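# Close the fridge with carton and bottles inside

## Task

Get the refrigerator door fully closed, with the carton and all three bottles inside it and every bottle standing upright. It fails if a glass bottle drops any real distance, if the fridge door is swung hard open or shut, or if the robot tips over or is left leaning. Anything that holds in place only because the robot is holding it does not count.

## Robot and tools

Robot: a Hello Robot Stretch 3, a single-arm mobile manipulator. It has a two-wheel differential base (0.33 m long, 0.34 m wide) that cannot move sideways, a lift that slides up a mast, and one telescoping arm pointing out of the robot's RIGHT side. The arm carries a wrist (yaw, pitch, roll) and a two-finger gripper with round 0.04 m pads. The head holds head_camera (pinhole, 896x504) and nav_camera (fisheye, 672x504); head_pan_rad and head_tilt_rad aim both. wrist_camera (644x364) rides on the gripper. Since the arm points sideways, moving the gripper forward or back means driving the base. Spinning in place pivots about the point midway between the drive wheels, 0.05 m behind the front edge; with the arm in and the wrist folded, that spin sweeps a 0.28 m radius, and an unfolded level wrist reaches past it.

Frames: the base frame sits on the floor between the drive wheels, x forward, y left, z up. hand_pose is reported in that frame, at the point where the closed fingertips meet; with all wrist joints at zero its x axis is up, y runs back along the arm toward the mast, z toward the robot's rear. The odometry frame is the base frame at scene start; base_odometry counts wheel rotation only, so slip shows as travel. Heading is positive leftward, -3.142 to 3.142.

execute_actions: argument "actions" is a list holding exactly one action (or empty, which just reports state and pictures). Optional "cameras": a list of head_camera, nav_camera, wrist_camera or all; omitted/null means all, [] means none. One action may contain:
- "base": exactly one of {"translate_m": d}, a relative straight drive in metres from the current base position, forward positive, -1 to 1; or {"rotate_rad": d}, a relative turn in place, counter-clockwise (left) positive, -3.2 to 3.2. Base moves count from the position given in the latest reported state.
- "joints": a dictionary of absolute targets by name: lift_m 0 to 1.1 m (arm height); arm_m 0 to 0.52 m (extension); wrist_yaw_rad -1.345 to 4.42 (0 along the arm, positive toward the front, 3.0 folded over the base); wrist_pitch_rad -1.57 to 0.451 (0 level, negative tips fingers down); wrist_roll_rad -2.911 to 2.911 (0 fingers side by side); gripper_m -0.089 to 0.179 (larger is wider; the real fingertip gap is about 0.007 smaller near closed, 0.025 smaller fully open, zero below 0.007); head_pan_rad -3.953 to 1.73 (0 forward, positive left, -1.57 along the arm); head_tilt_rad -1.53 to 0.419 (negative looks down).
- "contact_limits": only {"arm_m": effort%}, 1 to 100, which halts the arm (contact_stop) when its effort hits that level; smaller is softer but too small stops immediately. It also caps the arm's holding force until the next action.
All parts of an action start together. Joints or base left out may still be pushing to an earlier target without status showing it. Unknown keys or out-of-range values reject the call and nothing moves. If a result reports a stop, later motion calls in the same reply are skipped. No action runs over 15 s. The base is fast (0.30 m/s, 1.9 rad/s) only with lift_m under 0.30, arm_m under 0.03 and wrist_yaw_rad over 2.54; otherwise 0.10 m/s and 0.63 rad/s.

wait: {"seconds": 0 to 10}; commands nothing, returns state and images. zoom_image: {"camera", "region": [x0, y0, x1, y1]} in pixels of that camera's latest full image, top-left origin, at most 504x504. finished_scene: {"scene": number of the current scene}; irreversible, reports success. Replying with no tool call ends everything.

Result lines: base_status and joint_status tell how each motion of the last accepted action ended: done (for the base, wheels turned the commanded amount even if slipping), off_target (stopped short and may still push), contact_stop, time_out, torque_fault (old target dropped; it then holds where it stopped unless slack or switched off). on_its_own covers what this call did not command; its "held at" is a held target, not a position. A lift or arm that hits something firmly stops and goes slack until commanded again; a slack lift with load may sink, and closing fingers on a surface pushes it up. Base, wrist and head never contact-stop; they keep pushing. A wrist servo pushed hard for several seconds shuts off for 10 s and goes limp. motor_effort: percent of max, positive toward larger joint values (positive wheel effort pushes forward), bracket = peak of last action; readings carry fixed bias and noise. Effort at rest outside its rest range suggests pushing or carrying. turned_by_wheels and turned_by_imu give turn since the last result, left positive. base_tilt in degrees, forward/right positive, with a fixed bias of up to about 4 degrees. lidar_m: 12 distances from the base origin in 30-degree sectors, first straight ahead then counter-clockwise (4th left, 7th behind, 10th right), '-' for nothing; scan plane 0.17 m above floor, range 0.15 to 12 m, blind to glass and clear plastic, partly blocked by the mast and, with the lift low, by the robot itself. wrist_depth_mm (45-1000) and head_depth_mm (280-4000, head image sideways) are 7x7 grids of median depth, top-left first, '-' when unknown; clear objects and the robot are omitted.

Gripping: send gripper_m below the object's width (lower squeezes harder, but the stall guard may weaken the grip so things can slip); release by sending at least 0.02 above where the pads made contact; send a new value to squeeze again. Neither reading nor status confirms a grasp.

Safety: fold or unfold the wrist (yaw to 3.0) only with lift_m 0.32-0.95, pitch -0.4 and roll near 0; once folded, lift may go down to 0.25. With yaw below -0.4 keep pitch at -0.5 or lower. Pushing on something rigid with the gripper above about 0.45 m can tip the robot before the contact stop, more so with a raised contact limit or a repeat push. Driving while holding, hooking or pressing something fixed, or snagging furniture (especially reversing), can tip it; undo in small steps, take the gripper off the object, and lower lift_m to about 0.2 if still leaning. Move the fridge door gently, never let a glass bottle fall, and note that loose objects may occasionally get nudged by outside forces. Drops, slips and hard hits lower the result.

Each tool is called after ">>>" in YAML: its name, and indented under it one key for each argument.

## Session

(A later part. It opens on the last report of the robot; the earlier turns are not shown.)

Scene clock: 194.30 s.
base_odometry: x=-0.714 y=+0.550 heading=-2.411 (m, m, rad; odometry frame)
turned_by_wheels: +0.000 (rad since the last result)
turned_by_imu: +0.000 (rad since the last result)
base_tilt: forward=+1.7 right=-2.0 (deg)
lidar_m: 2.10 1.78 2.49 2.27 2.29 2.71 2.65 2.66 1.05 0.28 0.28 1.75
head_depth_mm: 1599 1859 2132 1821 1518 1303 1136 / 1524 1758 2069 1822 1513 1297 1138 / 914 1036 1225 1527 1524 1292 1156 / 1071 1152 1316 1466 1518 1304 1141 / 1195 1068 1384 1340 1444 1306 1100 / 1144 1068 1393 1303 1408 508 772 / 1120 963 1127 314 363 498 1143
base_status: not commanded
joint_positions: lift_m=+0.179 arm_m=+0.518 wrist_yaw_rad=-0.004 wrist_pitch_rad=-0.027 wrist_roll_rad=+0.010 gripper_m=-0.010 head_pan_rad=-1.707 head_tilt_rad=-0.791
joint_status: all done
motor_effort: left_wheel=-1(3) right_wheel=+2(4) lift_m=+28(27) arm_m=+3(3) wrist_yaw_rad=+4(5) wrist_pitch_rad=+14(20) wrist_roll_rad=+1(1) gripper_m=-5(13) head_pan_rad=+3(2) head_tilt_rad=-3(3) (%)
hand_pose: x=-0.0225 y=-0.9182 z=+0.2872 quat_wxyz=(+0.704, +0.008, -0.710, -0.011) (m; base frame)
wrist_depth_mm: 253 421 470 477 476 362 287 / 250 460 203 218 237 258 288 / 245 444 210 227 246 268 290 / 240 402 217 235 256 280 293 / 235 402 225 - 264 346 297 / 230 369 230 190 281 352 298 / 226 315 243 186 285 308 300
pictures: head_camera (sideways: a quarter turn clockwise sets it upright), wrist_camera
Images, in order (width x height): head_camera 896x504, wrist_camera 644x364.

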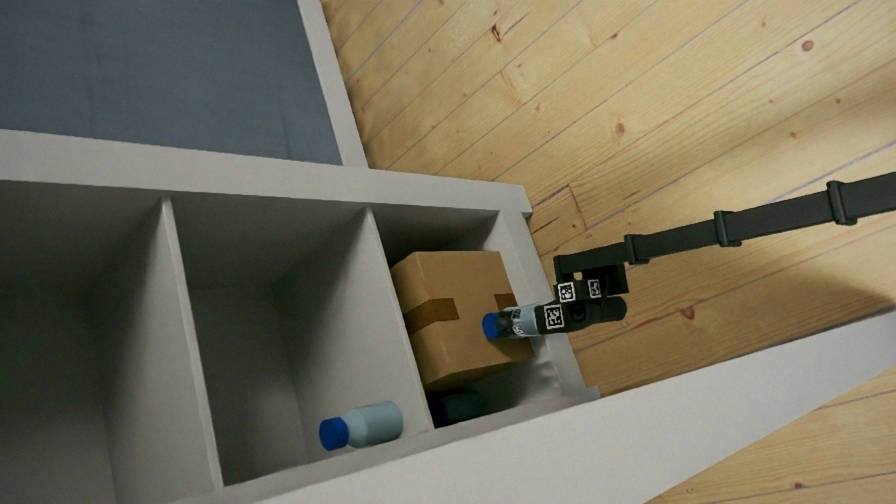

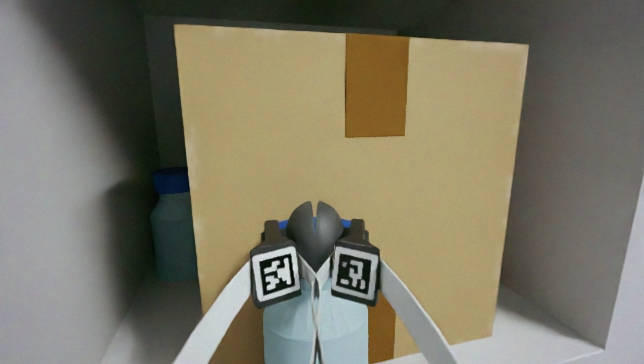

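>>> execute_actions:
  actions:
    - {"joints":{"gripper_m":0.1}}
  cameras: []

>>> execute_actions:
  actions:
    - {"joints":{"arm_m":0.2}}
  cameras: []

>>> execute_actions:
  actions:
    - {"base":{"translate_m":-0.17},"joints":{"lift_m":0.135}}
  cameras: []

>>> execute_actions:
  actions:
    - {"base":{"rotate_rad":-0.35}}
  cameras: []

>>> execute_actions:
  actions:
    - {"base":{"translate_m":0.18}}
  cameras: []

>>> execute_actions:
  actions:
    - {"base":{"rotate_rad":0.35}}
  cameras: ["wrist_camera","head_camera"]

Scene clock: 205.87 s.
base_odometry: x=-0.714 y=+0.550 heading=-2.411 (m, m, rad; odometry frame)
turned_by_wheels: +0.000 (rad since the last result)
turned_by_imu: +0.000 (rad since the last result)
base_tilt: forward=+1.7 right=-2.1 (deg)
lidar_m: 2.10 1.78 2.49 2.26 2.28 2.71 2.66 2.65 1.05 0.28 0.28 1.75
head_depth_mm: 1602 1862 2124 1827 1519 1300 1140 / 1521 1758 2056 1828 1519 1299 1138 / 910 1035 1222 1531 1518 1297 1160 / 1069 1155 1312 1471 1517 1302 1137 / 1192 1070 1391 1335 1444 1308 1098 / 1144 1070 1390 1304 1408 508 773 / 1120 961 1127 314 363 499 1142
base_status: not commanded
joint_positions: lift_m=+0.179 arm_m=+0.518 wrist_yaw_rad=-0.004 wrist_pitch_rad=-0.023 wrist_roll_rad=+0.010 gripper_m=+0.100 head_pan_rad=-1.707 head_tilt_rad=-0.791
joint_status: all done
motor_effort: left_wheel=-1(2) right_wheel=+3(3) lift_m=+28(28) arm_m=+3(3) wrist_yaw_rad=+2(3) wrist_pitch_rad=+12(14) wrist_roll_rad=+1(1) gripper_m=+1(85) head_pan_rad=+3(2) head_tilt_rad=-3(4) (%)
hand_pose: x=-0.0224 y=-0.9183 z=+0.2883 quat_wxyz=(+0.704, +0.007, -0.710, -0.010) (m; base frame)
wrist_depth_mm: 252 456 460 471 502 364 285 / 248 458 203 219 237 259 288 / 243 444 211 227 246 266 292 / 239 406 217 234 254 280 295 / 235 370 228 225 258 348 298 / 230 322 237 190 271 366 301 / 224 319 249 189 289 305 303
pictures: none
No camera images: the call's "cameras" was empty. Leave "cameras" out to get every camera's image.

Scene clock: 209.43 s.
base_odometry: x=-0.714 y=+0.550 heading=-2.411 (m, m, rad; odometry frame)
turned_by_wheels: +0.000 (rad since the last result)
turned_by_imu: +0.000 (rad since the last result)
base_tilt: forward=+1.6 right=-2.1 (deg)
lidar_m: 2.10 1.78 2.49 2.26 2.29 2.71 2.66 2.66 1.05 0.28 0.28 1.75
head_depth_mm: 1607 1862 2138 1820 1523 1301 1137 / 1525 1767 2061 1825 1523 1302 1141 / 912 1034 1221 1529 1516 1300 1158 / 1071 1158 1314 1463 1512 1331 1102 / 1195 1070 1386 1340 1449 1300 1099 / 1146 1073 1388 1308 1403 509 772 / 1122 959 1116 314 363 499 1140
base_status: not commanded
joint_positions: lift_m=+0.179 arm_m=+0.200 wrist_yaw_rad=-0.002 wrist_pitch_rad=-0.021 wrist_roll_rad=+0.010 gripper_m=+0.100 head_pan_rad=-1.707 head_tilt_rad=-0.791
joint_status: all done
motor_effort: left_wheel=-1(2) right_wheel=+2(2) lift_m=+27(28) arm_m=-3(3) wrist_yaw_rad=+2(3) wrist_pitch_rad=+11(12) wrist_roll_rad=+1(1) gripper_m=+0(1) head_pan_rad=+2(2) head_tilt_rad=-3(4) (%)
hand_pose: x=-0.0220 y=-0.6010 z=+0.2886 quat_wxyz=(+0.704, +0.007, -0.710, -0.009) (m; base frame)
wrist_depth_mm: 208 377 559 565 582 554 - / 204 364 845 893 666 - - / 201 354 644 544 594 - - / 198 345 718 550 622 - - / 193 296 563 551 598 887 941 / 190 256 514 574 588 652 648 / 180 349 508 505 508 506 503
pictures: none
No camera images: the call's "cameras" was empty. Leave "cameras" out to get every camera's image.

Scene clock: 212.23 s.
base_odometry: x=-0.588 y=+0.663 heading=-2.411 (m, m, rad; odometry frame)
turned_by_wheels: +0.000 (rad since the last result)
turned_by_imu: +0.001 (rad since the last result)
base_tilt: forward=+1.7 right=-1.9 (deg)
lidar_m: 2.27 1.92 2.51 2.25 2.25 2.66 2.49 2.50 1.72 0.93 0.35 0.38
head_depth_mm: 1643 1908 2162 1821 1513 1290 1142 / 1561 1808 2065 1827 1516 1299 1138 / 1492 1710 1996 1818 1520 1299 1157 / 936 1046 1225 1485 1522 1311 1100 / 922 1040 1287 1462 1484 1309 1137 / 1156 1074 1385 1309 1442 1307 1137 / 1137 1073 1387 1282 1413 1218 852
base_status: done
joint_positions: lift_m=+0.136 arm_m=+0.200 wrist_yaw_rad=-0.002 wrist_pitch_rad=-0.021 wrist_roll_rad=+0.010 gripper_m=+0.100 head_pan_rad=-1.707 head_tilt_rad=-0.791
joint_status: all done
motor_effort: left_wheel=-1(6) right_wheel=+1(3) lift_m=+12(24) arm_m=-3(3) wrist_yaw_rad=+1(1) wrist_pitch_rad=+11(11) wrist_roll_rad=+0(1) gripper_m=+1(1) head_pan_rad=+3(2) head_tilt_rad=-4(3) (%)
hand_pose: x=-0.0220 y=-0.6010 z=+0.2447 quat_wxyz=(+0.704, +0.007, -0.710, -0.009) (m; base frame)
wrist_depth_mm: 427 648 724 659 - - - / 428 553 527 581 - - - / 445 595 538 599 - - - / 452 588 553 624 - - - / 468 513 550 585 614 811 807 / 481 507 555 573 540 571 567 / 441 444 442 444 441 442 434
pictures: none
No camera images: the call's "cameras" was empty. Leave "cameras" out to get every camera's image.

Scene clock: 213.73 s.
base_odometry: x=-0.588 y=+0.663 heading=-2.761 (m, m, rad; odometry frame)
turned_by_wheels: -0.350 (rad since the last result)
turned_by_imu: -0.342 (rad since the last result)
base_tilt: forward=+1.8 right=-2.1 (deg)
lidar_m: 2.05 2.26 1.92 2.35 2.25 2.31 2.62 2.49 2.26 1.02 0.70 0.35
head_depth_mm: 2369 2617 2273 1817 1517 1295 1140 / 2256 2640 2291 1825 1519 1301 1136 / 2006 2327 2283 1828 1523 1300 1162 / 1822 2063 2204 1839 1519 1320 1096 / 1657 1859 2102 1833 1515 1302 1139 / 1524 1697 1917 1829 1495 1304 1137 / 1414 1545 1139 1280 1443 1306 1143
base_status: done
joint_positions: lift_m=+0.136 arm_m=+0.200 wrist_yaw_rad=-0.002 wrist_pitch_rad=-0.021 wrist_roll_rad=+0.010 gripper_m=+0.100 head_pan_rad=-1.707 head_tilt_rad=-0.791
joint_status: not commanded
motor_effort: left_wheel=+1(5) right_wheel=-1(3) lift_m=+12(12) arm_m=-3(3) wrist_yaw_rad=+2(1) wrist_pitch_rad=+11(11) wrist_roll_rad=+1(1) gripper_m=+0(1) head_pan_rad=+2(2) head_tilt_rad=-3(3) (%)
hand_pose: x=-0.0220 y=-0.6009 z=+0.2447 quat_wxyz=(+0.704, +0.007, -0.710, -0.009) (m; base frame)
wrist_depth_mm: 716 587 - - - - - / 477 676 - - - - - / 485 777 - - - - - / 500 661 - - - - - / 482 539 820 805 853 817 796 / 490 543 579 578 540 574 576 / 443 441 445 442 439 439 442
pictures: none
No camera images: the call's "cameras" was empty. Leave "cameras" out to get every camera's image.

Scene clock: 216.63 s.
base_odometry: x=-0.755 y=+0.596 heading=-2.761 (m, m, rad; odometry frame)
turned_by_wheels: +0.000 (rad since the last result)
turned_by_imu: -0.001 (rad since the last result)
base_tilt: forward=+1.7 right=-2.0 (deg)
lidar_m: 1.91 2.12 1.81 2.45 2.35 2.40 2.78 2.64 2.11 0.95 0.22 0.23
head_depth_mm: 2365 2687 2279 1826 1517 1304 1136 / 2097 2468 2289 1828 1516 1300 1137 / 1887 2161 2311 1820 1524 1303 1157 / 1699 1938 2120 1823 1518 1317 1104 / 1546 1741 1984 1724 1485 1303 1136 / 863 964 1111 1330 1445 1306 1138 / 860 963 1280 1202 1300 1312 613
base_status: done
joint_positions: lift_m=+0.136 arm_m=+0.200 wrist_yaw_rad=-0.002 wrist_pitch_rad=-0.021 wrist_roll_rad=+0.010 gripper_m=+0.100 head_pan_rad=-1.707 head_tilt_rad=-0.791
joint_status: not commanded
motor_effort: left_wheel=+1(6) right_wheel=-1(2) lift_m=+12(12) arm_m=-3(3) wrist_yaw_rad=+2(1) wrist_pitch_rad=+11(11) wrist_roll_rad=+1(0) gripper_m=+2(0) head_pan_rad=+3(2) head_tilt_rad=-3(4) (%)
hand_pose: x=-0.0220 y=-0.6009 z=+0.2447 quat_wxyz=(+0.704, +0.007, -0.710, -0.009) (m; base frame)
wrist_depth_mm: 645 646 593 - - - - / 402 451 587 - - - - / 407 461 583 - - - - / 399 476 599 - - - - / 407 453 559 752 874 823 827 / 405 443 551 581 536 570 574 / 421 448 441 437 439 442 441
pictures: none
No camera images: the call's "cameras" was empty. Leave "cameras" out to get every camera's image.

Scene clock: 218.13 s.
base_odometry: x=-0.755 y=+0.596 heading=-2.411 (m, m, rad; odometry frame)
turned_by_wheels: +0.350 (rad since the last result)
turned_by_imu: +0.342 (rad since the last result)
base_tilt: forward=+1.7 right=-2.1 (deg)
lidar_m: 2.11 1.81 2.51 2.32 2.35 2.77 2.64 2.64 0.99 0.22 0.22 1.67
head_depth_mm: 1537 1775 2068 1822 1519 1301 1139 / 1434 1689 1989 1828 1519 1303 1138 / 869 982 1143 1404 1527 1304 1161 / 1041 1070 1291 1377 1475 1312 1101 / 1142 1012 1385 1269 1417 1304 1118 / 1112 1016 1347 1211 1380 408 496 / 1072 962 1083 997 294 338 1101
base_status: done
joint_positions: lift_m=+0.136 arm_m=+0.200 wrist_yaw_rad=-0.002 wrist_pitch_rad=-0.021 wrist_roll_rad=+0.010 gripper_m=+0.100 head_pan_rad=-1.707 head_tilt_rad=-0.791
joint_status: not commanded
motor_effort: left_wheel=-1(5) right_wheel=+1(6) lift_m=+12(12) arm_m=-3(3) wrist_yaw_rad=+0(2) wrist_pitch_rad=+11(11) wrist_roll_rad=+0(1) gripper_m=+0(0) head_pan_rad=+2(3) head_tilt_rad=-3(4) (%)
hand_pose: x=-0.0220 y=-0.6009 z=+0.2447 quat_wxyz=(+0.704, +0.007, -0.710, -0.009) (m; base frame)
wrist_depth_mm: 228 360 642 664 636 492 - / 224 370 792 473 511 504 - / 220 380 665 477 525 529 - / 224 391 657 474 546 551 - / 220 336 482 480 527 636 813 / 215 291 458 507 529 577 565 / 205 409 446 444 438 435 436
pictures: head_camera (sideways: a quarter turn clockwise sets it upright), wrist_camera
Images, in order (width x height): head_camera 896x504, wrist_camera 644x364.

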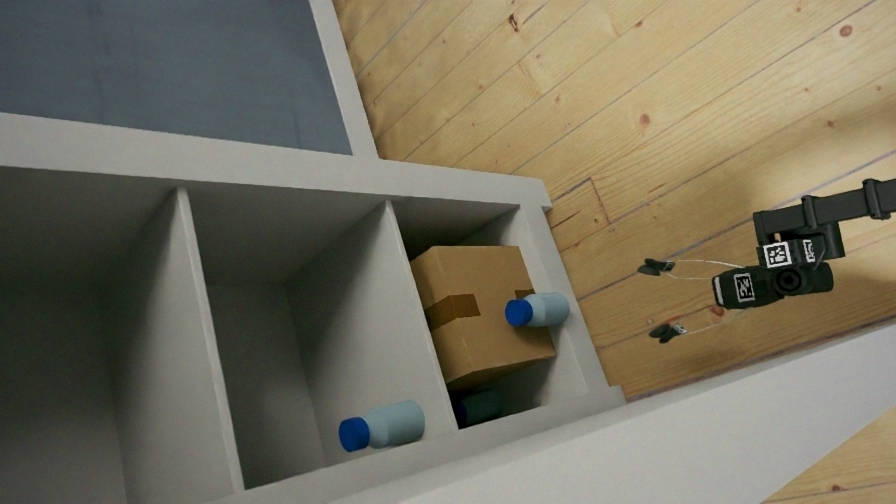

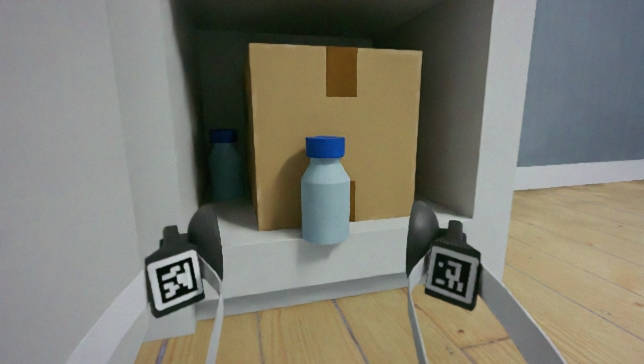

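>>> execute_actions:
  actions:
    - {"joints":{"arm_m":0.47,"lift_m":0.142},"contact_limits":{"arm_m":15}}
  cameras: ["wrist_camera"]

Scene clock: 224.77 s.
base_odometry: x=-0.755 y=+0.596 heading=-2.411 (m, m, rad; odometry frame)
turned_by_wheels: +0.000 (rad since the last result)
turned_by_imu: +0.000 (rad since the last result)
base_tilt: forward=+1.9 right=-2.1 (deg)
lidar_m: 2.12 1.81 2.51 2.32 2.35 2.78 2.64 2.65 0.99 0.22 0.22 1.68
head_depth_mm: 1534 1777 2084 1820 1521 1299 1137 / 1434 1681 1992 1816 1517 1296 1136 / 869 980 1140 1409 1520 1303 1160 / 1042 1070 1284 1372 1484 1305 1124 / 1140 1013 1386 1272 1399 1303 1116 / 1111 1016 1349 1212 1378 407 497 / 1069 965 1083 995 293 338 1100
base_status: not commanded
joint_positions: lift_m=+0.141 arm_m=+0.470 wrist_yaw_rad=-0.002 wrist_pitch_rad=-0.021 wrist_roll_rad=+0.010 gripper_m=+0.100 head_pan_rad=-1.707 head_tilt_rad=-0.791
joint_status: all done
motor_effort: left_wheel=-1(1) right_wheel=+1(1) lift_m=+28(28) arm_m=+3(3) wrist_yaw_rad=+1(1) wrist_pitch_rad=+11(11) wrist_roll_rad=+1(1) gripper_m=+0(0) head_pan_rad=+3(2) head_tilt_rad=-3(4) (%)
contact_limits: arm_m 15 (drawing in: default 20, maximum 33; extending or still: default 28, maximum 45)
hand_pose: x=-0.0220 y=-0.8703 z=+0.2507 quat_wxyz=(+0.704, +0.007, -0.710, -0.009) (m; base frame)
wrist_depth_mm: 259 420 187 198 215 233 282 / 254 411 191 206 222 241 284 / 249 395 197 214 231 253 287 / 244 387 205 212 239 262 288 / 241 376 215 169 212 276 293 / 235 329 222 168 174 323 294 / 229 266 229 167 242 264 275
pictures: wrist_camera
Images, in order (width x height): wrist_camera 644x364.

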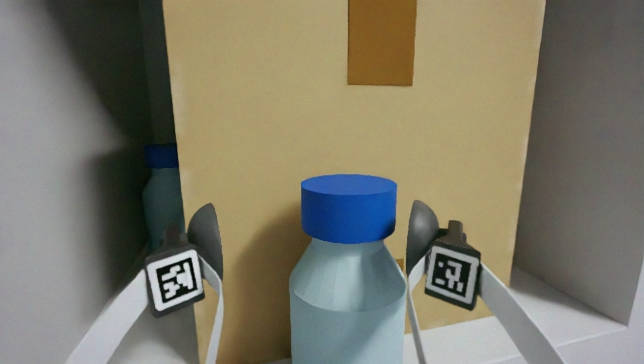

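>>> execute_actions:
  actions:
    - {"base":{"translate_m":-0.016},"joints":{"lift_m":0.132}}
  cameras: []

>>> execute_actions:
  actions:
    - {"joints":{"arm_m":0.495},"contact_limits":{"arm_m":15}}
  cameras: ["wrist_camera"]

>>> execute_actions:
  actions:
    - {"joints":{"gripper_m":-0.01}}
  cameras: ["wrist_camera"]

>>> execute_actions:
  actions:
    - {"joints":{"lift_m":0.165}}
  cameras: ["wrist_camera"]

Scene clock: 230.87 s.
base_odometry: x=-0.743 y=+0.607 heading=-2.411 (m, m, rad; odometry frame)
turned_by_wheels: +0.000 (rad since the last result)
turned_by_imu: +0.000 (rad since the last result)
base_tilt: forward=+1.8 right=-2.1 (deg)
lidar_m: 2.13 1.83 2.53 2.31 2.35 2.77 2.63 2.63 0.99 0.32 0.22 1.68
head_depth_mm: 1544 1789 2069 1822 1525 1297 1137 / 1448 1693 1993 1828 1520 1299 1138 / 854 964 1147 1435 1519 1302 1157 / 1011 1063 1289 1408 1486 1297 1126 / 1134 1013 1386 1263 1400 1301 1142 / 1117 1015 1349 1238 1401 843 532 / 1074 959 1283 992 376 345 481
base_status: done
joint_positions: lift_m=+0.133 arm_m=+0.470 wrist_yaw_rad=-0.002 wrist_pitch_rad=-0.021 wrist_roll_rad=+0.010 gripper_m=+0.100 head_pan_rad=-1.707 head_tilt_rad=-0.791
joint_status: all done
motor_effort: left_wheel=-1(4) right_wheel=+1(4) lift_m=+12(26) arm_m=+3(3) wrist_yaw_rad=+0(2) wrist_pitch_rad=+11(11) wrist_roll_rad=+1(1) gripper_m=+0(0) head_pan_rad=+2(2) head_tilt_rad=-4(3) (%)
hand_pose: x=-0.0220 y=-0.8703 z=+0.2418 quat_wxyz=(+0.704, +0.007, -0.710, -0.008) (m; base frame)
wrist_depth_mm: 290 183 190 202 219 238 268 / 284 367 195 210 226 248 271 / 279 362 201 217 235 256 273 / 272 386 208 162 244 325 278 / 268 384 217 166 249 328 281 / 263 335 222 161 259 326 283 / 241 242 228 165 240 250 275
pictures: none
No camera images: the call's "cameras" was empty. Leave "cameras" out to get every camera's image.

Scene clock: 232.00 s.
base_odometry: x=-0.743 y=+0.607 heading=-2.411 (m, m, rad; odometry frame)
turned_by_wheels: +0.000 (rad since the last result)
turned_by_imu: +0.000 (rad since the last result)
base_tilt: forward=+1.8 right=-2.0 (deg)
lidar_m: 2.13 1.82 2.52 2.33 2.35 2.77 2.62 2.63 0.99 0.32 0.22 1.68
head_depth_mm: 1539 1790 2078 1833 1512 1301 1140 / 1446 1695 2006 1822 1514 1298 1135 / 857 964 1147 1437 1523 1299 1159 / 1008 1067 1288 1416 1476 1296 1144 / 1135 1014 1387 1268 1411 1307 1137 / 1115 1013 1348 1234 1402 842 531 / 1069 961 1286 992 376 345 481
base_status: not commanded
joint_positions: lift_m=+0.133 arm_m=+0.495 wrist_yaw_rad=-0.002 wrist_pitch_rad=-0.021 wrist_roll_rad=+0.010 gripper_m=+0.100 head_pan_rad=-1.707 head_tilt_rad=-0.791
joint_status: all done
motor_effort: left_wheel=-1(1) right_wheel=+2(2) lift_m=+11(12) arm_m=+3(3) wrist_yaw_rad=+1(2) wrist_pitch_rad=+11(11) wrist_roll_rad=+0(0) gripper_m=+1(1) head_pan_rad=+2(2) head_tilt_rad=-3(2) (%)
contact_limits: arm_m 15 (drawing in: default 20, maximum 33; extending or still: default 28, maximum 45)
hand_pose: x=-0.0220 y=-0.8953 z=+0.2418 quat_wxyz=(+0.704, +0.007, -0.710, -0.008) (m; base frame)
wrist_depth_mm: 301 158 167 180 194 209 264 / 296 165 172 186 201 216 266 / 290 169 177 191 208 227 269 / 284 177 183 142 216 236 271 / 277 358 192 134 219 249 274 / 275 351 196 140 226 307 276 / 250 230 200 135 239 251 249
pictures: wrist_camera
Images, in order (width x height): wrist_camera 644x364.

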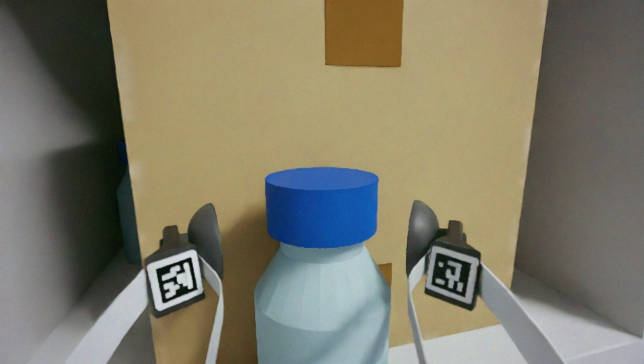

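Scene clock: 233.60 s.
base_odometry: x=-0.743 y=+0.607 heading=-2.411 (m, m, rad; odometry frame)
turned_by_wheels: +0.000 (rad since the last result)
turned_by_imu: +0.000 (rad since the last result)
base_tilt: forward=+1.8 right=-2.0 (deg)
lidar_m: 2.13 1.82 2.53 2.32 2.34 2.77 2.62 2.63 0.99 0.33 0.22 1.68
head_depth_mm: 1544 1785 2082 1825 1519 1299 1140 / 1450 1694 2004 1825 1507 1301 1135 / 855 964 1141 1441 1513 1303 1159 / 1006 1064 1290 1403 1473 1301 1138 / 1138 1011 1386 1267 1410 1295 1137 / 1113 1013 1354 1234 1407 845 531 / 1073 963 1290 991 378 345 481
base_status: not commanded
joint_positions: lift_m=+0.133 arm_m=+0.495 wrist_yaw_rad=-0.006 wrist_pitch_rad=-0.016 wrist_roll_rad=+0.010 gripper_m=-0.009 head_pan_rad=-1.707 head_tilt_rad=-0.791
joint_status: all done
motor_effort: left_wheel=-4(4) right_wheel=+5(6) lift_m=+12(12) arm_m=+3(3) wrist_yaw_rad=+5(5) wrist_pitch_rad=+8(11) wrist_roll_rad=+1(0) gripper_m=-27(100) head_pan_rad=+2(2) head_tilt_rad=-3(4) (%)
hand_pose: x=-0.0231 y=-0.8955 z=+0.2431 quat_wxyz=(+0.704, +0.004, -0.710, -0.008) (m; base frame)
wrist_depth_mm: 305 158 168 180 195 212 262 / 301 164 173 186 202 220 264 / 294 169 178 193 209 229 267 / 291 176 184 148 217 237 271 / 284 182 184 133 230 250 272 / 278 316 151 140 237 292 272 / 245 250 200 135 241 253 251
pictures: wrist_camera
Images, in order (width x height): wrist_camera 644x364.

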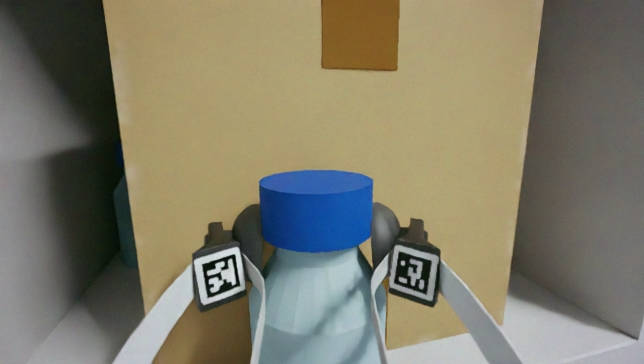

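Scene clock: 234.70 s.
base_odometry: x=-0.743 y=+0.607 heading=-2.411 (m, m, rad; odometry frame)
turned_by_wheels: +0.000 (rad since the last result)
turned_by_imu: +0.000 (rad since the last result)
base_tilt: forward=+1.7 right=-2.0 (deg)
lidar_m: 2.13 1.82 2.52 2.32 2.34 2.78 2.63 2.63 0.99 0.32 0.22 1.69
head_depth_mm: 1538 1782 2086 1833 1516 1299 1139 / 1454 1688 1982 1827 1515 1300 1134 / 858 965 1144 1430 1519 1303 1160 / 1006 1064 1290 1408 1479 1304 1138 / 1137 1011 1389 1268 1414 1304 1135 / 1117 1012 1358 1233 1401 842 530 / 1071 959 1285 990 378 344 481
base_status: not commanded
joint_positions: lift_m=+0.164 arm_m=+0.495 wrist_yaw_rad=-0.004 wrist_pitch_rad=-0.056 wrist_roll_rad=+0.010 gripper_m=-0.003 head_pan_rad=-1.707 head_tilt_rad=-0.791
joint_status: all done
on_its_own: gripper_m is held at -0.003, not at your -0.010, by its stall guard, which is still easing
motor_effort: left_wheel=-2(4) right_wheel=+2(5) lift_m=+29(34) arm_m=+3(3) wrist_yaw_rad=+1(4) wrist_pitch_rad=+30(32) wrist_roll_rad=+0(1) gripper_m=-12(28) head_pan_rad=+2(2) head_tilt_rad=-3(3) (%)
hand_pose: x=-0.0224 y=-0.8942 z=+0.2647 quat_wxyz=(+0.704, +0.019, -0.710, -0.021) (m; base frame)
wrist_depth_mm: 304 156 165 178 191 206 263 / 296 162 171 184 198 217 264 / 289 170 177 191 208 226 267 / 285 178 183 150 216 239 269 / 279 351 186 133 232 252 274 / 274 341 149 140 240 318 278 / 256 267 205 135 252 277 264
pictures: wrist_camera
Images, in order (width x height): wrist_camera 644x364.

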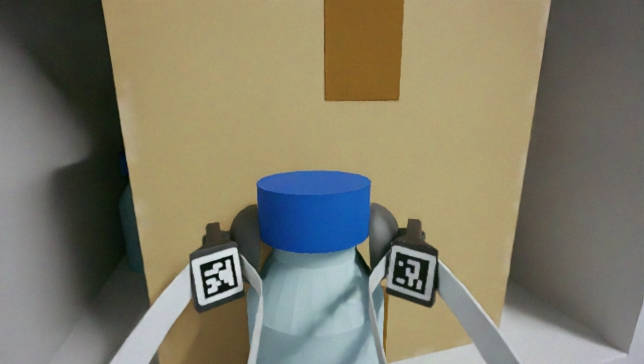

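>>> execute_actions:
  actions:
    - {"joints":{"arm_m":0.3}}
  cameras: []

>>> execute_actions:
  actions:
    - {"base":{"translate_m":-0.1},"joints":{"lift_m":0.62}}
  cameras: ["wrist_camera","head_camera"]

Scene clock: 240.97 s.
base_odometry: x=-0.743 y=+0.607 heading=-2.411 (m, m, rad; odometry frame)
turned_by_wheels: +0.000 (rad since the last result)
turned_by_imu: +0.000 (rad since the last result)
base_tilt: forward=+1.7 right=-1.9 (deg)
lidar_m: 2.13 1.82 2.52 2.31 2.35 2.77 2.62 2.63 0.99 0.32 0.23 1.68
head_depth_mm: 1533 1787 2087 1824 1522 1303 1133 / 1446 1687 1994 1824 1521 1300 1135 / 856 964 1145 1432 1519 1305 1157 / 1008 1063 1287 1405 1475 1351 1141 / 1137 1014 1387 1269 1408 1273 1140 / 1121 1013 1349 1234 1407 840 530 / 1073 963 1288 991 376 345 480
base_status: not commanded
joint_positions: lift_m=+0.164 arm_m=+0.300 wrist_yaw_rad=-0.002 wrist_pitch_rad=-0.057 wrist_roll_rad=+0.010 gripper_m=+0.007 head_pan_rad=-1.707 head_tilt_rad=-0.791
joint_status: all done
on_its_own: gripper_m is held at +0.006, not at your -0.010, by its stall guard, which is not easing now
motor_effort: left_wheel=-1(2) right_wheel=+2(3) lift_m=+30(30) arm_m=-3(1) wrist_yaw_rad=+2(2) wrist_pitch_rad=+30(30) wrist_roll_rad=+1(1) gripper_m=-21(21) head_pan_rad=+2(2) head_tilt_rad=-4(3) (%)
hand_pose: x=-0.0220 y=-0.6997 z=+0.2644 quat_wxyz=(+0.704, +0.019, -0.710, -0.021) (m; base frame)
wrist_depth_mm: 263 412 667 590 570 401 - / 270 392 359 374 405 413 - / 279 376 371 387 422 424 - / 288 363 384 150 436 443 - / 296 351 502 133 496 464 798 / 274 336 149 140 428 478 575 / 268 338 364 135 456 459 451
pictures: none
No camera images: the call's "cameras" was empty. Leave "cameras" out to get every camera's image.

Scene clock: 245.93 s.
base_odometry: x=-0.668 y=+0.674 heading=-2.411 (m, m, rad; odometry frame)
turned_by_wheels: +0.000 (rad since the last result)
turned_by_imu: +0.000 (rad since the last result)
base_tilt: forward=+1.8 right=-2.0 (deg)
lidar_m: 2.23 1.90 2.61 2.31 2.32 2.75 2.53 2.53 1.64 0.93 0.27 0.29
head_depth_mm: 1563 1810 2105 1820 1515 1300 1137 / 1496 1714 2035 1837 1519 1313 - / 1406 1620 1910 1829 1560 - 1117 / 837 948 1123 1294 1444 1302 1140 / 1025 1070 1339 866 1442 1300 1139 / 1132 1017 1374 1237 1402 1302 1118 / 1092 960 1346 1138 1301 924 650
base_status: done
joint_positions: lift_m=+0.619 arm_m=+0.300 wrist_yaw_rad=-0.002 wrist_pitch_rad=-0.058 wrist_roll_rad=+0.010 gripper_m=+0.007 head_pan_rad=-1.707 head_tilt_rad=-0.791
joint_status: all done
on_its_own: gripper_m is held at +0.006, not at your -0.010, by its stall guard, which is not easing now
motor_effort: left_wheel=-1(6) right_wheel=+2(4) lift_m=+30(29) arm_m=-3(3) wrist_yaw_rad=+1(2) wrist_pitch_rad=+31(31) wrist_roll_rad=+0(1) gripper_m=-19(20) head_pan_rad=+2(2) head_tilt_rad=-4(3) (%)
hand_pose: x=-0.0220 y=-0.6997 z=+0.7192 quat_wxyz=(+0.704, +0.020, -0.710, -0.022) (m; base frame)
wrist_depth_mm: 377 486 494 493 402 - - / 399 676 728 778 437 - - / 391 712 765 809 447 - - / 382 689 796 151 456 - - / 371 440 676 133 446 - - / 366 435 149 140 468 - - / 359 410 494 135 493 - -
pictures: head_camera (sideways: a quarter turn clockwise sets it upright), wrist_camera
Images, in order (width x height): head_camera 896x504, wrist_camera 644x364.

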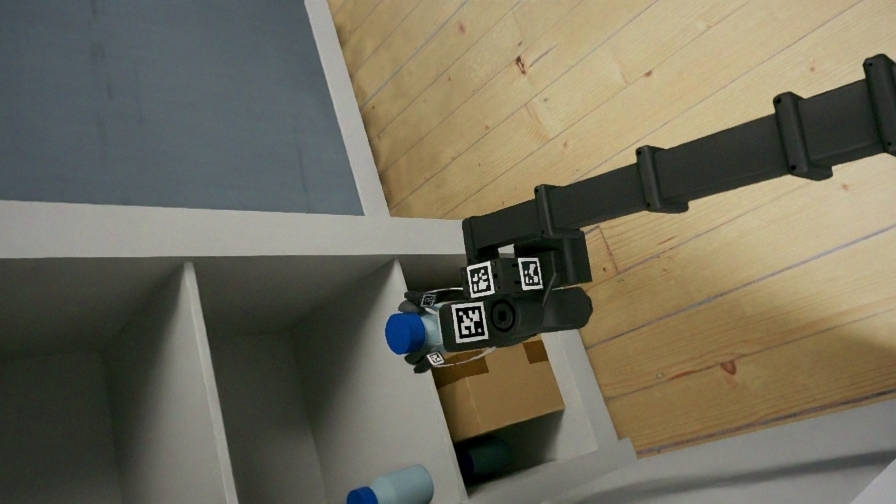

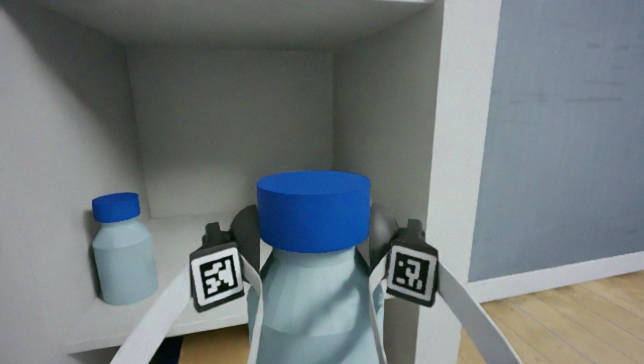

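>>> execute_actions:
  actions:
    - {"base":{"translate_m":0.07},"joints":{"arm_m":0.52}}
  cameras: ["wrist_camera","head_camera"]

Scene clock: 252.83 s.
base_odometry: x=-0.721 y=+0.627 heading=-2.411 (m, m, rad; odometry frame)
turned_by_wheels: +0.000 (rad since the last result)
turned_by_imu: -0.001 (rad since the last result)
base_tilt: forward=+1.7 right=-2.1 (deg)
lidar_m: 2.16 1.85 2.56 2.32 2.34 2.77 2.60 2.59 0.98 0.87 0.24 1.69
head_depth_mm: 1545 1800 2089 1826 1520 1296 1135 / 1466 1690 2001 1821 1522 1326 - / 840 971 1183 1723 1549 - 1120 / 946 1012 1239 1332 1468 1298 1140 / 1132 1068 1434 1297 1427 1297 1139 / 1122 1012 1361 1232 1405 1279 633 / 1077 963 1318 1089 727 412 466
base_status: done
joint_positions: lift_m=+0.619 arm_m=+0.518 wrist_yaw_rad=-0.001 wrist_pitch_rad=-0.058 wrist_roll_rad=+0.010 gripper_m=+0.007 head_pan_rad=-1.707 head_tilt_rad=-0.791
joint_status: all done
joint sent to its limit — the command would take arm_m past its upper limit, so that joint was sent only as far as its limit.
on_its_own: gripper_m is held at +0.006, not at your -0.010, by its stall guard, which is not easing now
motor_effort: left_wheel=-1(3) right_wheel=+1(5) lift_m=+30(30) arm_m=+3(4) wrist_yaw_rad=+0(2) wrist_pitch_rad=+31(31) wrist_roll_rad=+0(1) gripper_m=-20(21) head_pan_rad=+2(2) head_tilt_rad=-3(3) (%)
hand_pose: x=-0.0218 y=-0.9171 z=+0.7192 quat_wxyz=(+0.704, +0.020, -0.710, -0.021) (m; base frame)
wrist_depth_mm: 367 460 497 501 438 313 232 / 361 489 526 561 475 317 234 / 353 502 538 584 484 320 238 / 347 517 554 151 496 325 240 / 336 535 566 133 438 329 243 / 235 466 149 140 431 329 244 / 219 375 360 135 372 322 247
pictures: head_camera (sideways: a quarter turn clockwise sets it upright), wrist_camera
Images, in order (width x height): head_camera 896x504, wrist_camera 644x364.

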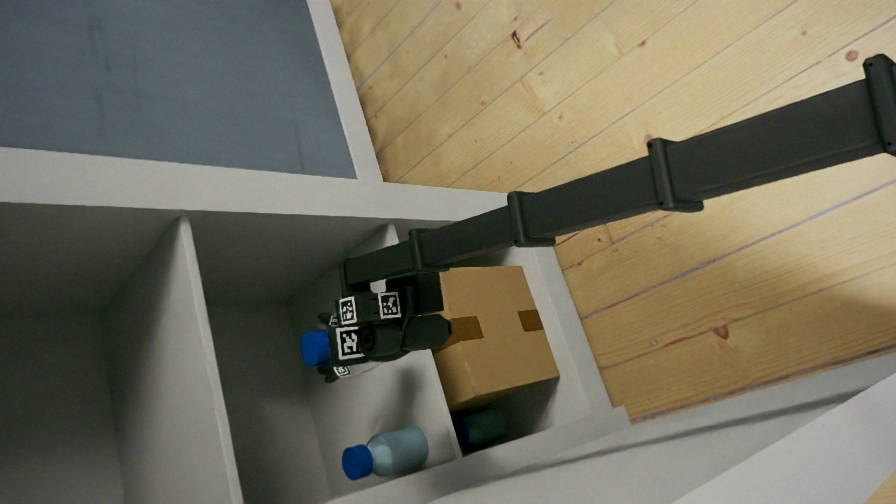

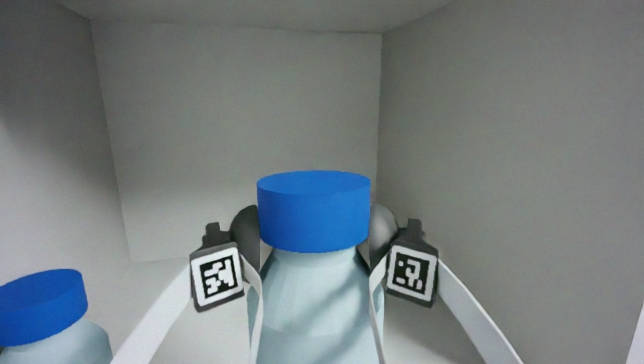

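>>> execute_actions:
  actions:
    - {"joints":{"lift_m":0.555}}
  cameras: ["wrist_camera","head_camera"]

>>> execute_actions:
  actions:
    - {"joints":{"lift_m":0.535}}
  cameras: ["wrist_camera","head_camera"]

Scene clock: 257.73 s.
base_odometry: x=-0.721 y=+0.627 heading=-2.411 (m, m, rad; odometry frame)
turned_by_wheels: +0.000 (rad since the last result)
turned_by_imu: +0.000 (rad since the last result)
base_tilt: forward=+1.7 right=-2.0 (deg)
lidar_m: 2.16 1.85 2.56 2.32 2.33 2.77 2.59 2.60 0.98 0.87 0.23 1.69
head_depth_mm: 1551 1784 2084 1829 1513 1298 1140 / 1481 1697 2015 1825 1521 1300 1158 / 839 967 1182 1726 1531 - 1119 / 944 1012 1247 1364 1459 1298 1140 / 1131 1069 1398 1331 1428 1302 1136 / 1126 1010 1356 1233 1407 1275 632 / 1076 960 1318 1091 726 411 465
base_status: not commanded
joint_positions: lift_m=+0.555 arm_m=+0.518 wrist_yaw_rad=-0.001 wrist_pitch_rad=-0.058 wrist_roll_rad=+0.010 gripper_m=+0.007 head_pan_rad=-1.707 head_tilt_rad=-0.791
joint_status: all done
on_its_own: gripper_m is held at +0.006, not at your -0.010, by its stall guard, which is not easing now
motor_effort: left_wheel=-1(1) right_wheel=+1(1) lift_m=+14(30) arm_m=+3(3) wrist_yaw_rad=+2(1) wrist_pitch_rad=+31(31) wrist_roll_rad=+1(1) gripper_m=-21(20) head_pan_rad=+2(2) head_tilt_rad=-4(4) (%)
hand_pose: x=-0.0218 y=-0.9171 z=+0.6551 quat_wxyz=(+0.704, +0.020, -0.710, -0.021) (m; base frame)
wrist_depth_mm: 371 468 504 536 463 311 232 / 355 486 517 551 476 315 234 / 353 503 533 599 485 318 238 / 348 518 558 150 500 326 239 / 211 472 511 133 439 327 241 / 207 367 150 141 325 325 244 / 208 272 275 135 284 285 248
pictures: head_camera (sideways: a quarter turn clockwise sets it upright), wrist_camera
Images, in order (width x height): head_camera 896x504, wrist_camera 644x364.

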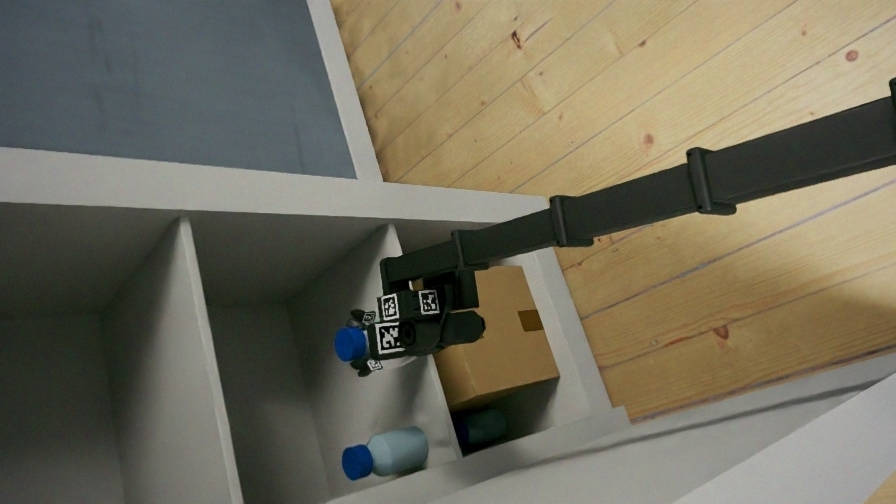

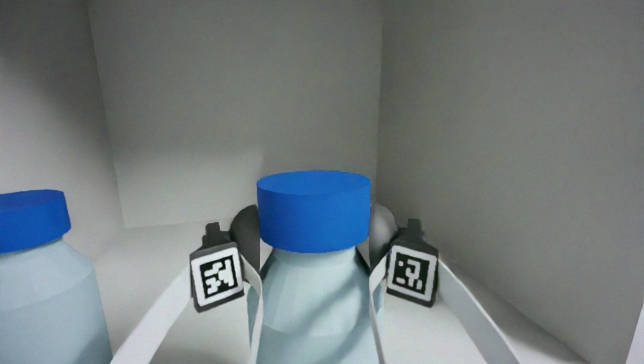

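Scene clock: 258.67 s.
base_odometry: x=-0.721 y=+0.627 heading=-2.411 (m, m, rad; odometry frame)
turned_by_wheels: +0.000 (rad since the last result)
turned_by_imu: +0.000 (rad since the last result)
base_tilt: forward=+1.9 right=-2.0 (deg)
lidar_m: 2.16 1.85 2.56 2.32 2.34 2.77 2.59 2.60 0.98 0.87 0.23 1.69
head_depth_mm: 1547 1806 2092 1815 1516 1301 1137 / 1476 1703 2004 1833 1524 1296 1157 / 841 969 1184 1723 1512 - 1118 / 946 1012 1248 1337 1451 1301 1139 / 1137 1071 1388 1318 1431 1299 1143 / 1117 1012 1364 1237 1406 1276 631 / 1076 962 1316 1091 729 411 465
base_status: not commanded
joint_positions: lift_m=+0.535 arm_m=+0.518 wrist_yaw_rad=-0.001 wrist_pitch_rad=-0.058 wrist_roll_rad=+0.010 gripper_m=+0.007 head_pan_rad=-1.707 head_tilt_rad=-0.791
joint_status: all done
on_its_own: gripper_m is held at +0.006, not at your -0.010, by its stall guard, which is not easing now
motor_effort: left_wheel=-1(1) right_wheel=+1(0) lift_m=+14(16) arm_m=+3(3) wrist_yaw_rad=+1(0) wrist_pitch_rad=+31(31) wrist_roll_rad=+0(0) gripper_m=-22(21) head_pan_rad=+2(2) head_tilt_rad=-3(4) (%)
hand_pose: x=-0.0218 y=-0.9171 z=+0.6351 quat_wxyz=(+0.704, +0.020, -0.710, -0.022) (m; base frame)
wrist_depth_mm: 370 464 501 539 468 309 232 / 360 484 518 552 480 314 235 / 355 502 537 581 490 321 236 / 302 517 557 150 497 321 240 / 212 460 455 133 433 331 242 / 206 329 149 140 292 310 245 / 208 248 246 135 256 255 244
pictures: head_camera (sideways: a quarter turn clockwise sets it upright), wrist_camera
Images, in order (width x height): head_camera 896x504, wrist_camera 644x364.

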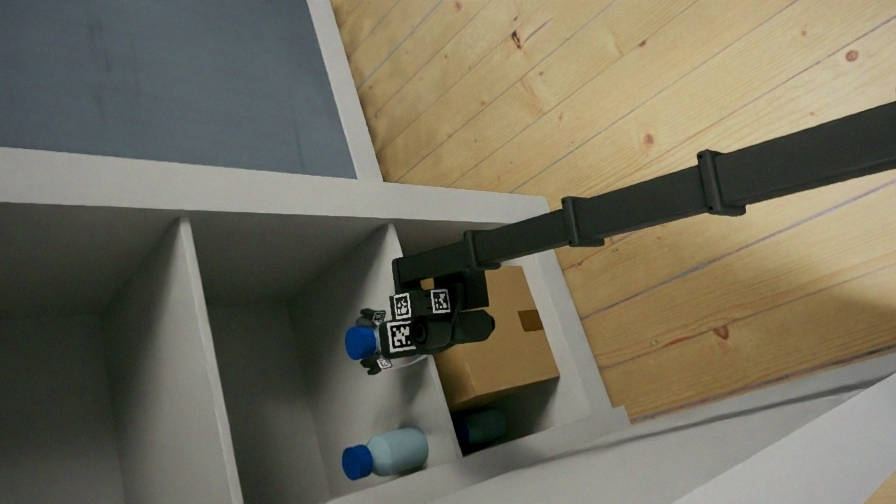

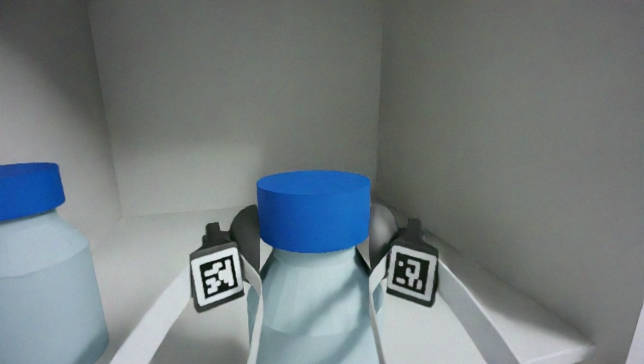

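>>> execute_actions:
  actions:
    - {"joints":{"lift_m":0.515}}
  cameras: ["wrist_camera"]

>>> execute_actions:
  actions:
    - {"joints":{"lift_m":0.5}}
  cameras: ["wrist_camera"]

Scene clock: 264.33 s.
base_odometry: x=-0.721 y=+0.627 heading=-2.411 (m, m, rad; odometry frame)
turned_by_wheels: +0.000 (rad since the last result)
turned_by_imu: +0.000 (rad since the last result)
base_tilt: forward=+1.8 right=-1.9 (deg)
lidar_m: 2.16 1.85 2.56 2.32 2.33 2.78 2.60 2.61 0.98 0.87 0.24 1.68
head_depth_mm: 1552 1796 2095 1824 1526 1299 1137 / 1475 1697 2011 1830 1515 1296 1154 / 842 971 1187 1719 1514 1326 1114 / 944 1012 1246 1344 1470 1297 1136 / 1139 1074 1384 1283 1433 1296 1139 / 1121 1016 1360 1232 1407 1276 631 / 1079 966 1319 1089 730 411 466
base_status: not commanded
joint_positions: lift_m=+0.516 arm_m=+0.518 wrist_yaw_rad=-0.001 wrist_pitch_rad=-0.007 wrist_roll_rad=+0.011 gripper_m=+0.007 head_pan_rad=-1.707 head_tilt_rad=-0.791
joint_status: all done
on_its_own: gripper_m is held at +0.006, not at your -0.010, by its stall guard, which is not easing now
motor_effort: left_wheel=-1(1) right_wheel=+1(1) lift_m=+11(13) arm_m=+3(3) wrist_yaw_rad=+1(0) wrist_pitch_rad=+3(31) wrist_roll_rad=+0(0) gripper_m=-20(20) head_pan_rad=+2(2) head_tilt_rad=-4(3) (%)
hand_pose: x=-0.0218 y=-0.9188 z=+0.6284 quat_wxyz=(+0.704, +0.002, -0.711, -0.003) (m; base frame)
wrist_depth_mm: 369 479 514 546 470 312 231 / 363 486 519 567 477 315 235 / 350 501 536 572 486 321 236 / 304 523 553 148 498 322 239 / 211 478 487 133 438 326 241 / 203 336 150 139 295 312 244 / 206 256 244 134 254 252 237
pictures: wrist_camera
Images, in order (width x height): wrist_camera 644x364.

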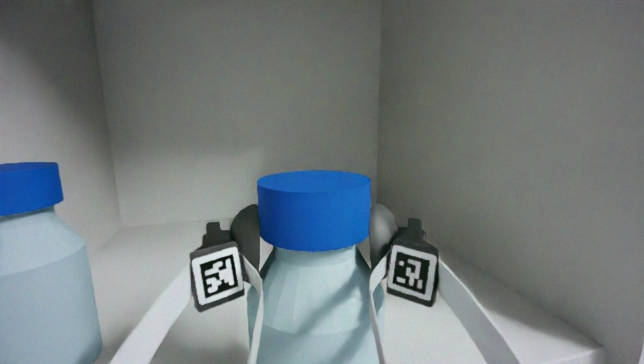

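Scene clock: 265.17 s.
base_odometry: x=-0.721 y=+0.627 heading=-2.411 (m, m, rad; odometry frame)
turned_by_wheels: +0.000 (rad since the last result)
turned_by_imu: +0.000 (rad since the last result)
base_tilt: forward=+1.8 right=-2.0 (deg)
lidar_m: 2.16 1.85 2.56 2.32 2.33 2.77 2.59 2.60 0.98 0.86 0.24 1.69
head_depth_mm: 1552 1804 2069 1827 1509 1302 1139 / 1469 1701 2014 1824 1523 1296 1146 / 847 973 1182 1725 1519 1329 1118 / 946 1013 1252 1342 1460 1303 1138 / 1135 1071 1389 1258 1426 1303 1140 / 1118 1016 1357 1234 1406 1283 632 / 1076 966 1320 1086 727 411 467
base_status: not commanded
joint_positions: lift_m=+0.501 arm_m=+0.518 wrist_yaw_rad=-0.002 wrist_pitch_rad=+0.044 wrist_roll_rad=+0.011 gripper_m=+0.007 head_pan_rad=-1.707 head_tilt_rad=-0.791
joint_status: all done
on_its_own: gripper_m is held at +0.006, not at your -0.010, by its stall guard, which is not easing now; wrist_pitch_rad is at rest, and its effort (-24) is outside its rest range (-20 to +32)
motor_effort: left_wheel=-1(2) right_wheel=+1(1) lift_m=+8(12) arm_m=+3(3) wrist_yaw_rad=+1(0) wrist_pitch_rad=-24(25) wrist_roll_rad=+0(0) gripper_m=-21(21) head_pan_rad=+2(2) head_tilt_rad=-5(3) (%)
hand_pose: x=-0.0218 y=-0.9198 z=+0.6266 quat_wxyz=(+0.703, -0.016, -0.710, +0.015) (m; base frame)
wrist_depth_mm: 361 486 520 548 472 313 235 / 355 491 532 566 476 317 236 / 352 510 538 583 485 321 238 / 301 512 549 142 494 322 240 / 213 497 542 133 434 325 241 / 202 358 149 138 308 313 244 / 208 265 249 131 260 259 235
pictures: wrist_camera
Images, in order (width x height): wrist_camera 644x364.

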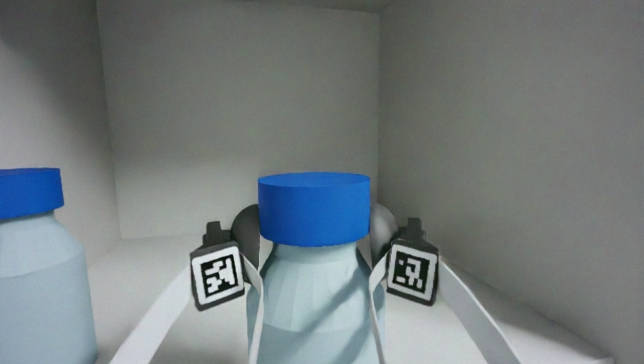

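Seated. Release.

>>> execute_actions:
  actions:
    - {"joints":{"lift_m":0.52,"gripper_m":0.09}}
  cameras: []

>>> execute_actions:
  actions:
    - {"joints":{"arm_m":0,"head_tilt_rad":-0.6}}

Scene clock: 270.17 s.
base_odometry: x=-0.721 y=+0.627 heading=-2.411 (m, m, rad; odometry frame)
turned_by_wheels: +0.000 (rad since the last result)
turned_by_imu: +0.000 (rad since the last result)
base_tilt: forward=+1.8 right=-2.0 (deg)
lidar_m: 2.16 1.85 2.56 2.32 2.33 2.76 2.59 2.60 0.98 0.87 0.24 1.69
head_depth_mm: 1543 1810 2087 1832 1513 1298 1141 / 1473 1699 2014 1822 1511 1301 1148 / 841 968 1182 1722 1524 1326 1120 / 946 1014 1252 1331 1468 1301 1138 / 1138 1066 1386 1296 1434 1305 1135 / 1121 1013 1365 1238 1405 1280 633 / 1079 964 1314 1093 726 411 465
base_status: not commanded
joint_positions: lift_m=+0.519 arm_m=+0.518 wrist_yaw_rad=-0.001 wrist_pitch_rad=-0.023 wrist_roll_rad=+0.011 gripper_m=+0.090 head_pan_rad=-1.707 head_tilt_rad=-0.791
joint_status: all done
motor_effort: left_wheel=-1(1) right_wheel=+1(2) lift_m=+28(27) arm_m=+3(3) wrist_yaw_rad=+0(1) wrist_pitch_rad=+12(24) wrist_roll_rad=+0(0) gripper_m=+2(84) head_pan_rad=+3(2) head_tilt_rad=-3(4) (%)
hand_pose: x=-0.0218 y=-0.9183 z=+0.6283 quat_wxyz=(+0.704, +0.008, -0.711, -0.009) (m; base frame)
wrist_depth_mm: 370 475 506 547 466 310 232 / 360 489 527 572 482 314 235 / 355 508 536 576 484 315 235 / 217 523 546 146 486 326 240 / 211 470 470 134 449 328 242 / 204 342 294 140 301 303 244 / 205 250 242 136 251 251 238
pictures: none
No camera images: the call's "cameras" was empty. Leave "cameras" out to get every camera's image.

Scene clock: 275.17 s.
base_odometry: x=-0.721 y=+0.627 heading=-2.411 (m, m, rad; odometry frame)
turned_by_wheels: +0.000 (rad since the last result)
turned_by_imu: +0.000 (rad since the last result)
base_tilt: forward=+1.7 right=-2.1 (deg)
lidar_m: 2.16 1.86 2.56 2.31 2.34 2.76 2.59 2.60 0.99 0.87 0.24 1.68
head_depth_mm: 1494 1674 1895 2115 1775 1448 1226 / 1426 1597 1796 2044 1781 1445 1224 / 816 909 1024 1190 1623 1448 1221 / 925 1023 1091 1262 1363 1408 1224 / 1114 1237 1132 1407 1263 1356 1226 / 1093 1196 1065 1394 1202 1328 1237 / 1051 1145 1064 1340 1068 806 481
base_status: not commanded
joint_positions: lift_m=+0.519 arm_m=+0.000 wrist_yaw_rad=-0.001 wrist_pitch_rad=-0.021 wrist_roll_rad=+0.011 gripper_m=+0.090 head_pan_rad=-1.707 head_tilt_rad=-0.606
joint_status: all done
motor_effort: left_wheel=-1(1) right_wheel=+1(1) lift_m=+28(28) arm_m=-3(7) wrist_yaw_rad=+1(1) wrist_pitch_rad=+11(12) wrist_roll_rad=+0(0) gripper_m=+0(1) head_pan_rad=+2(3) head_tilt_rad=+1(15) (%)
hand_pose: x=-0.0218 y=-0.4009 z=+0.6286 quat_wxyz=(+0.704, +0.007, -0.711, -0.008) (m; base frame)
wrist_depth_mm: 226 429 759 772 672 - - / 224 416 - - 739 - - / 221 399 - - 765 - - / 224 384 716 730 782 - - / 221 371 878 799 923 - - / 217 294 827 785 876 - - / 205 404 755 799 850 - 992
pictures: head_camera (sideways: a quarter turn clockwise sets it upright), nav_camera (sideways: a quarter turn counterclockwise sets it upright), wrist_camera
Images, in order (width x height): head_camera 896x504, nav_camera 672x504, wrist_camera 644x364.

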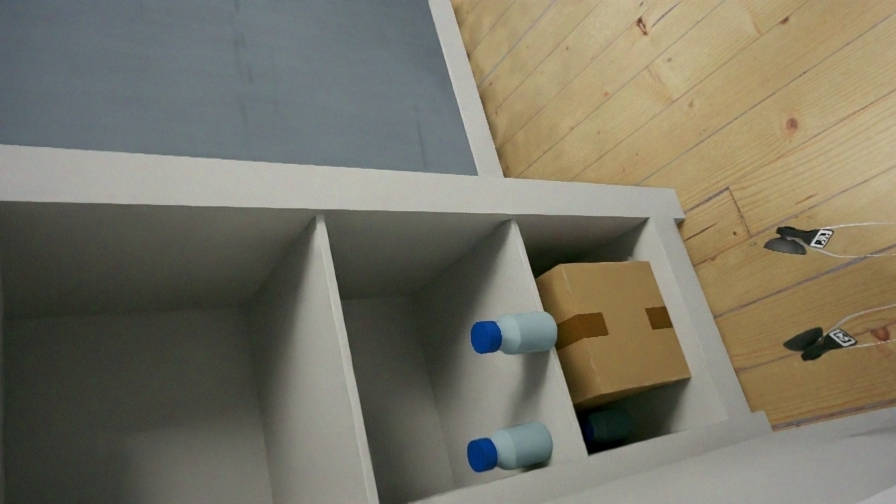

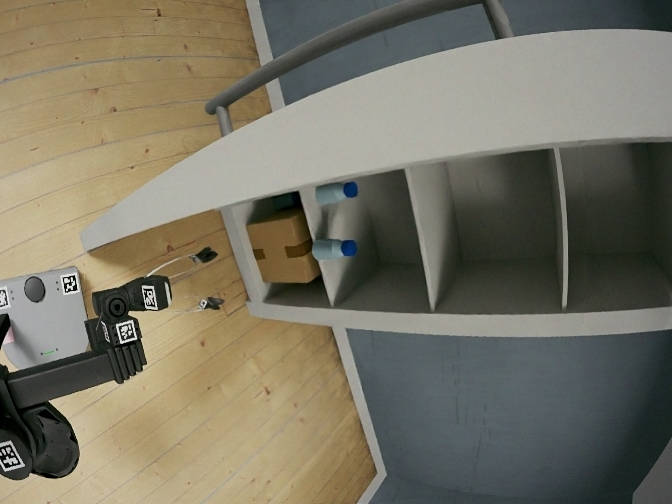

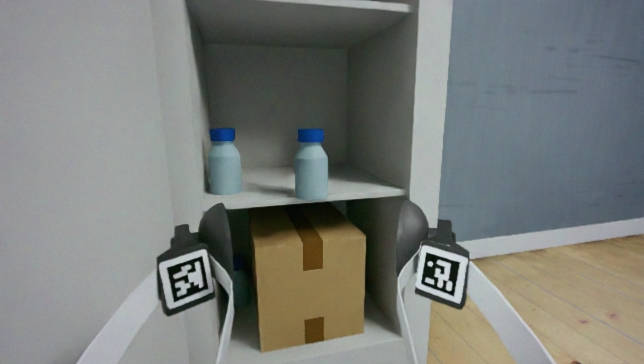

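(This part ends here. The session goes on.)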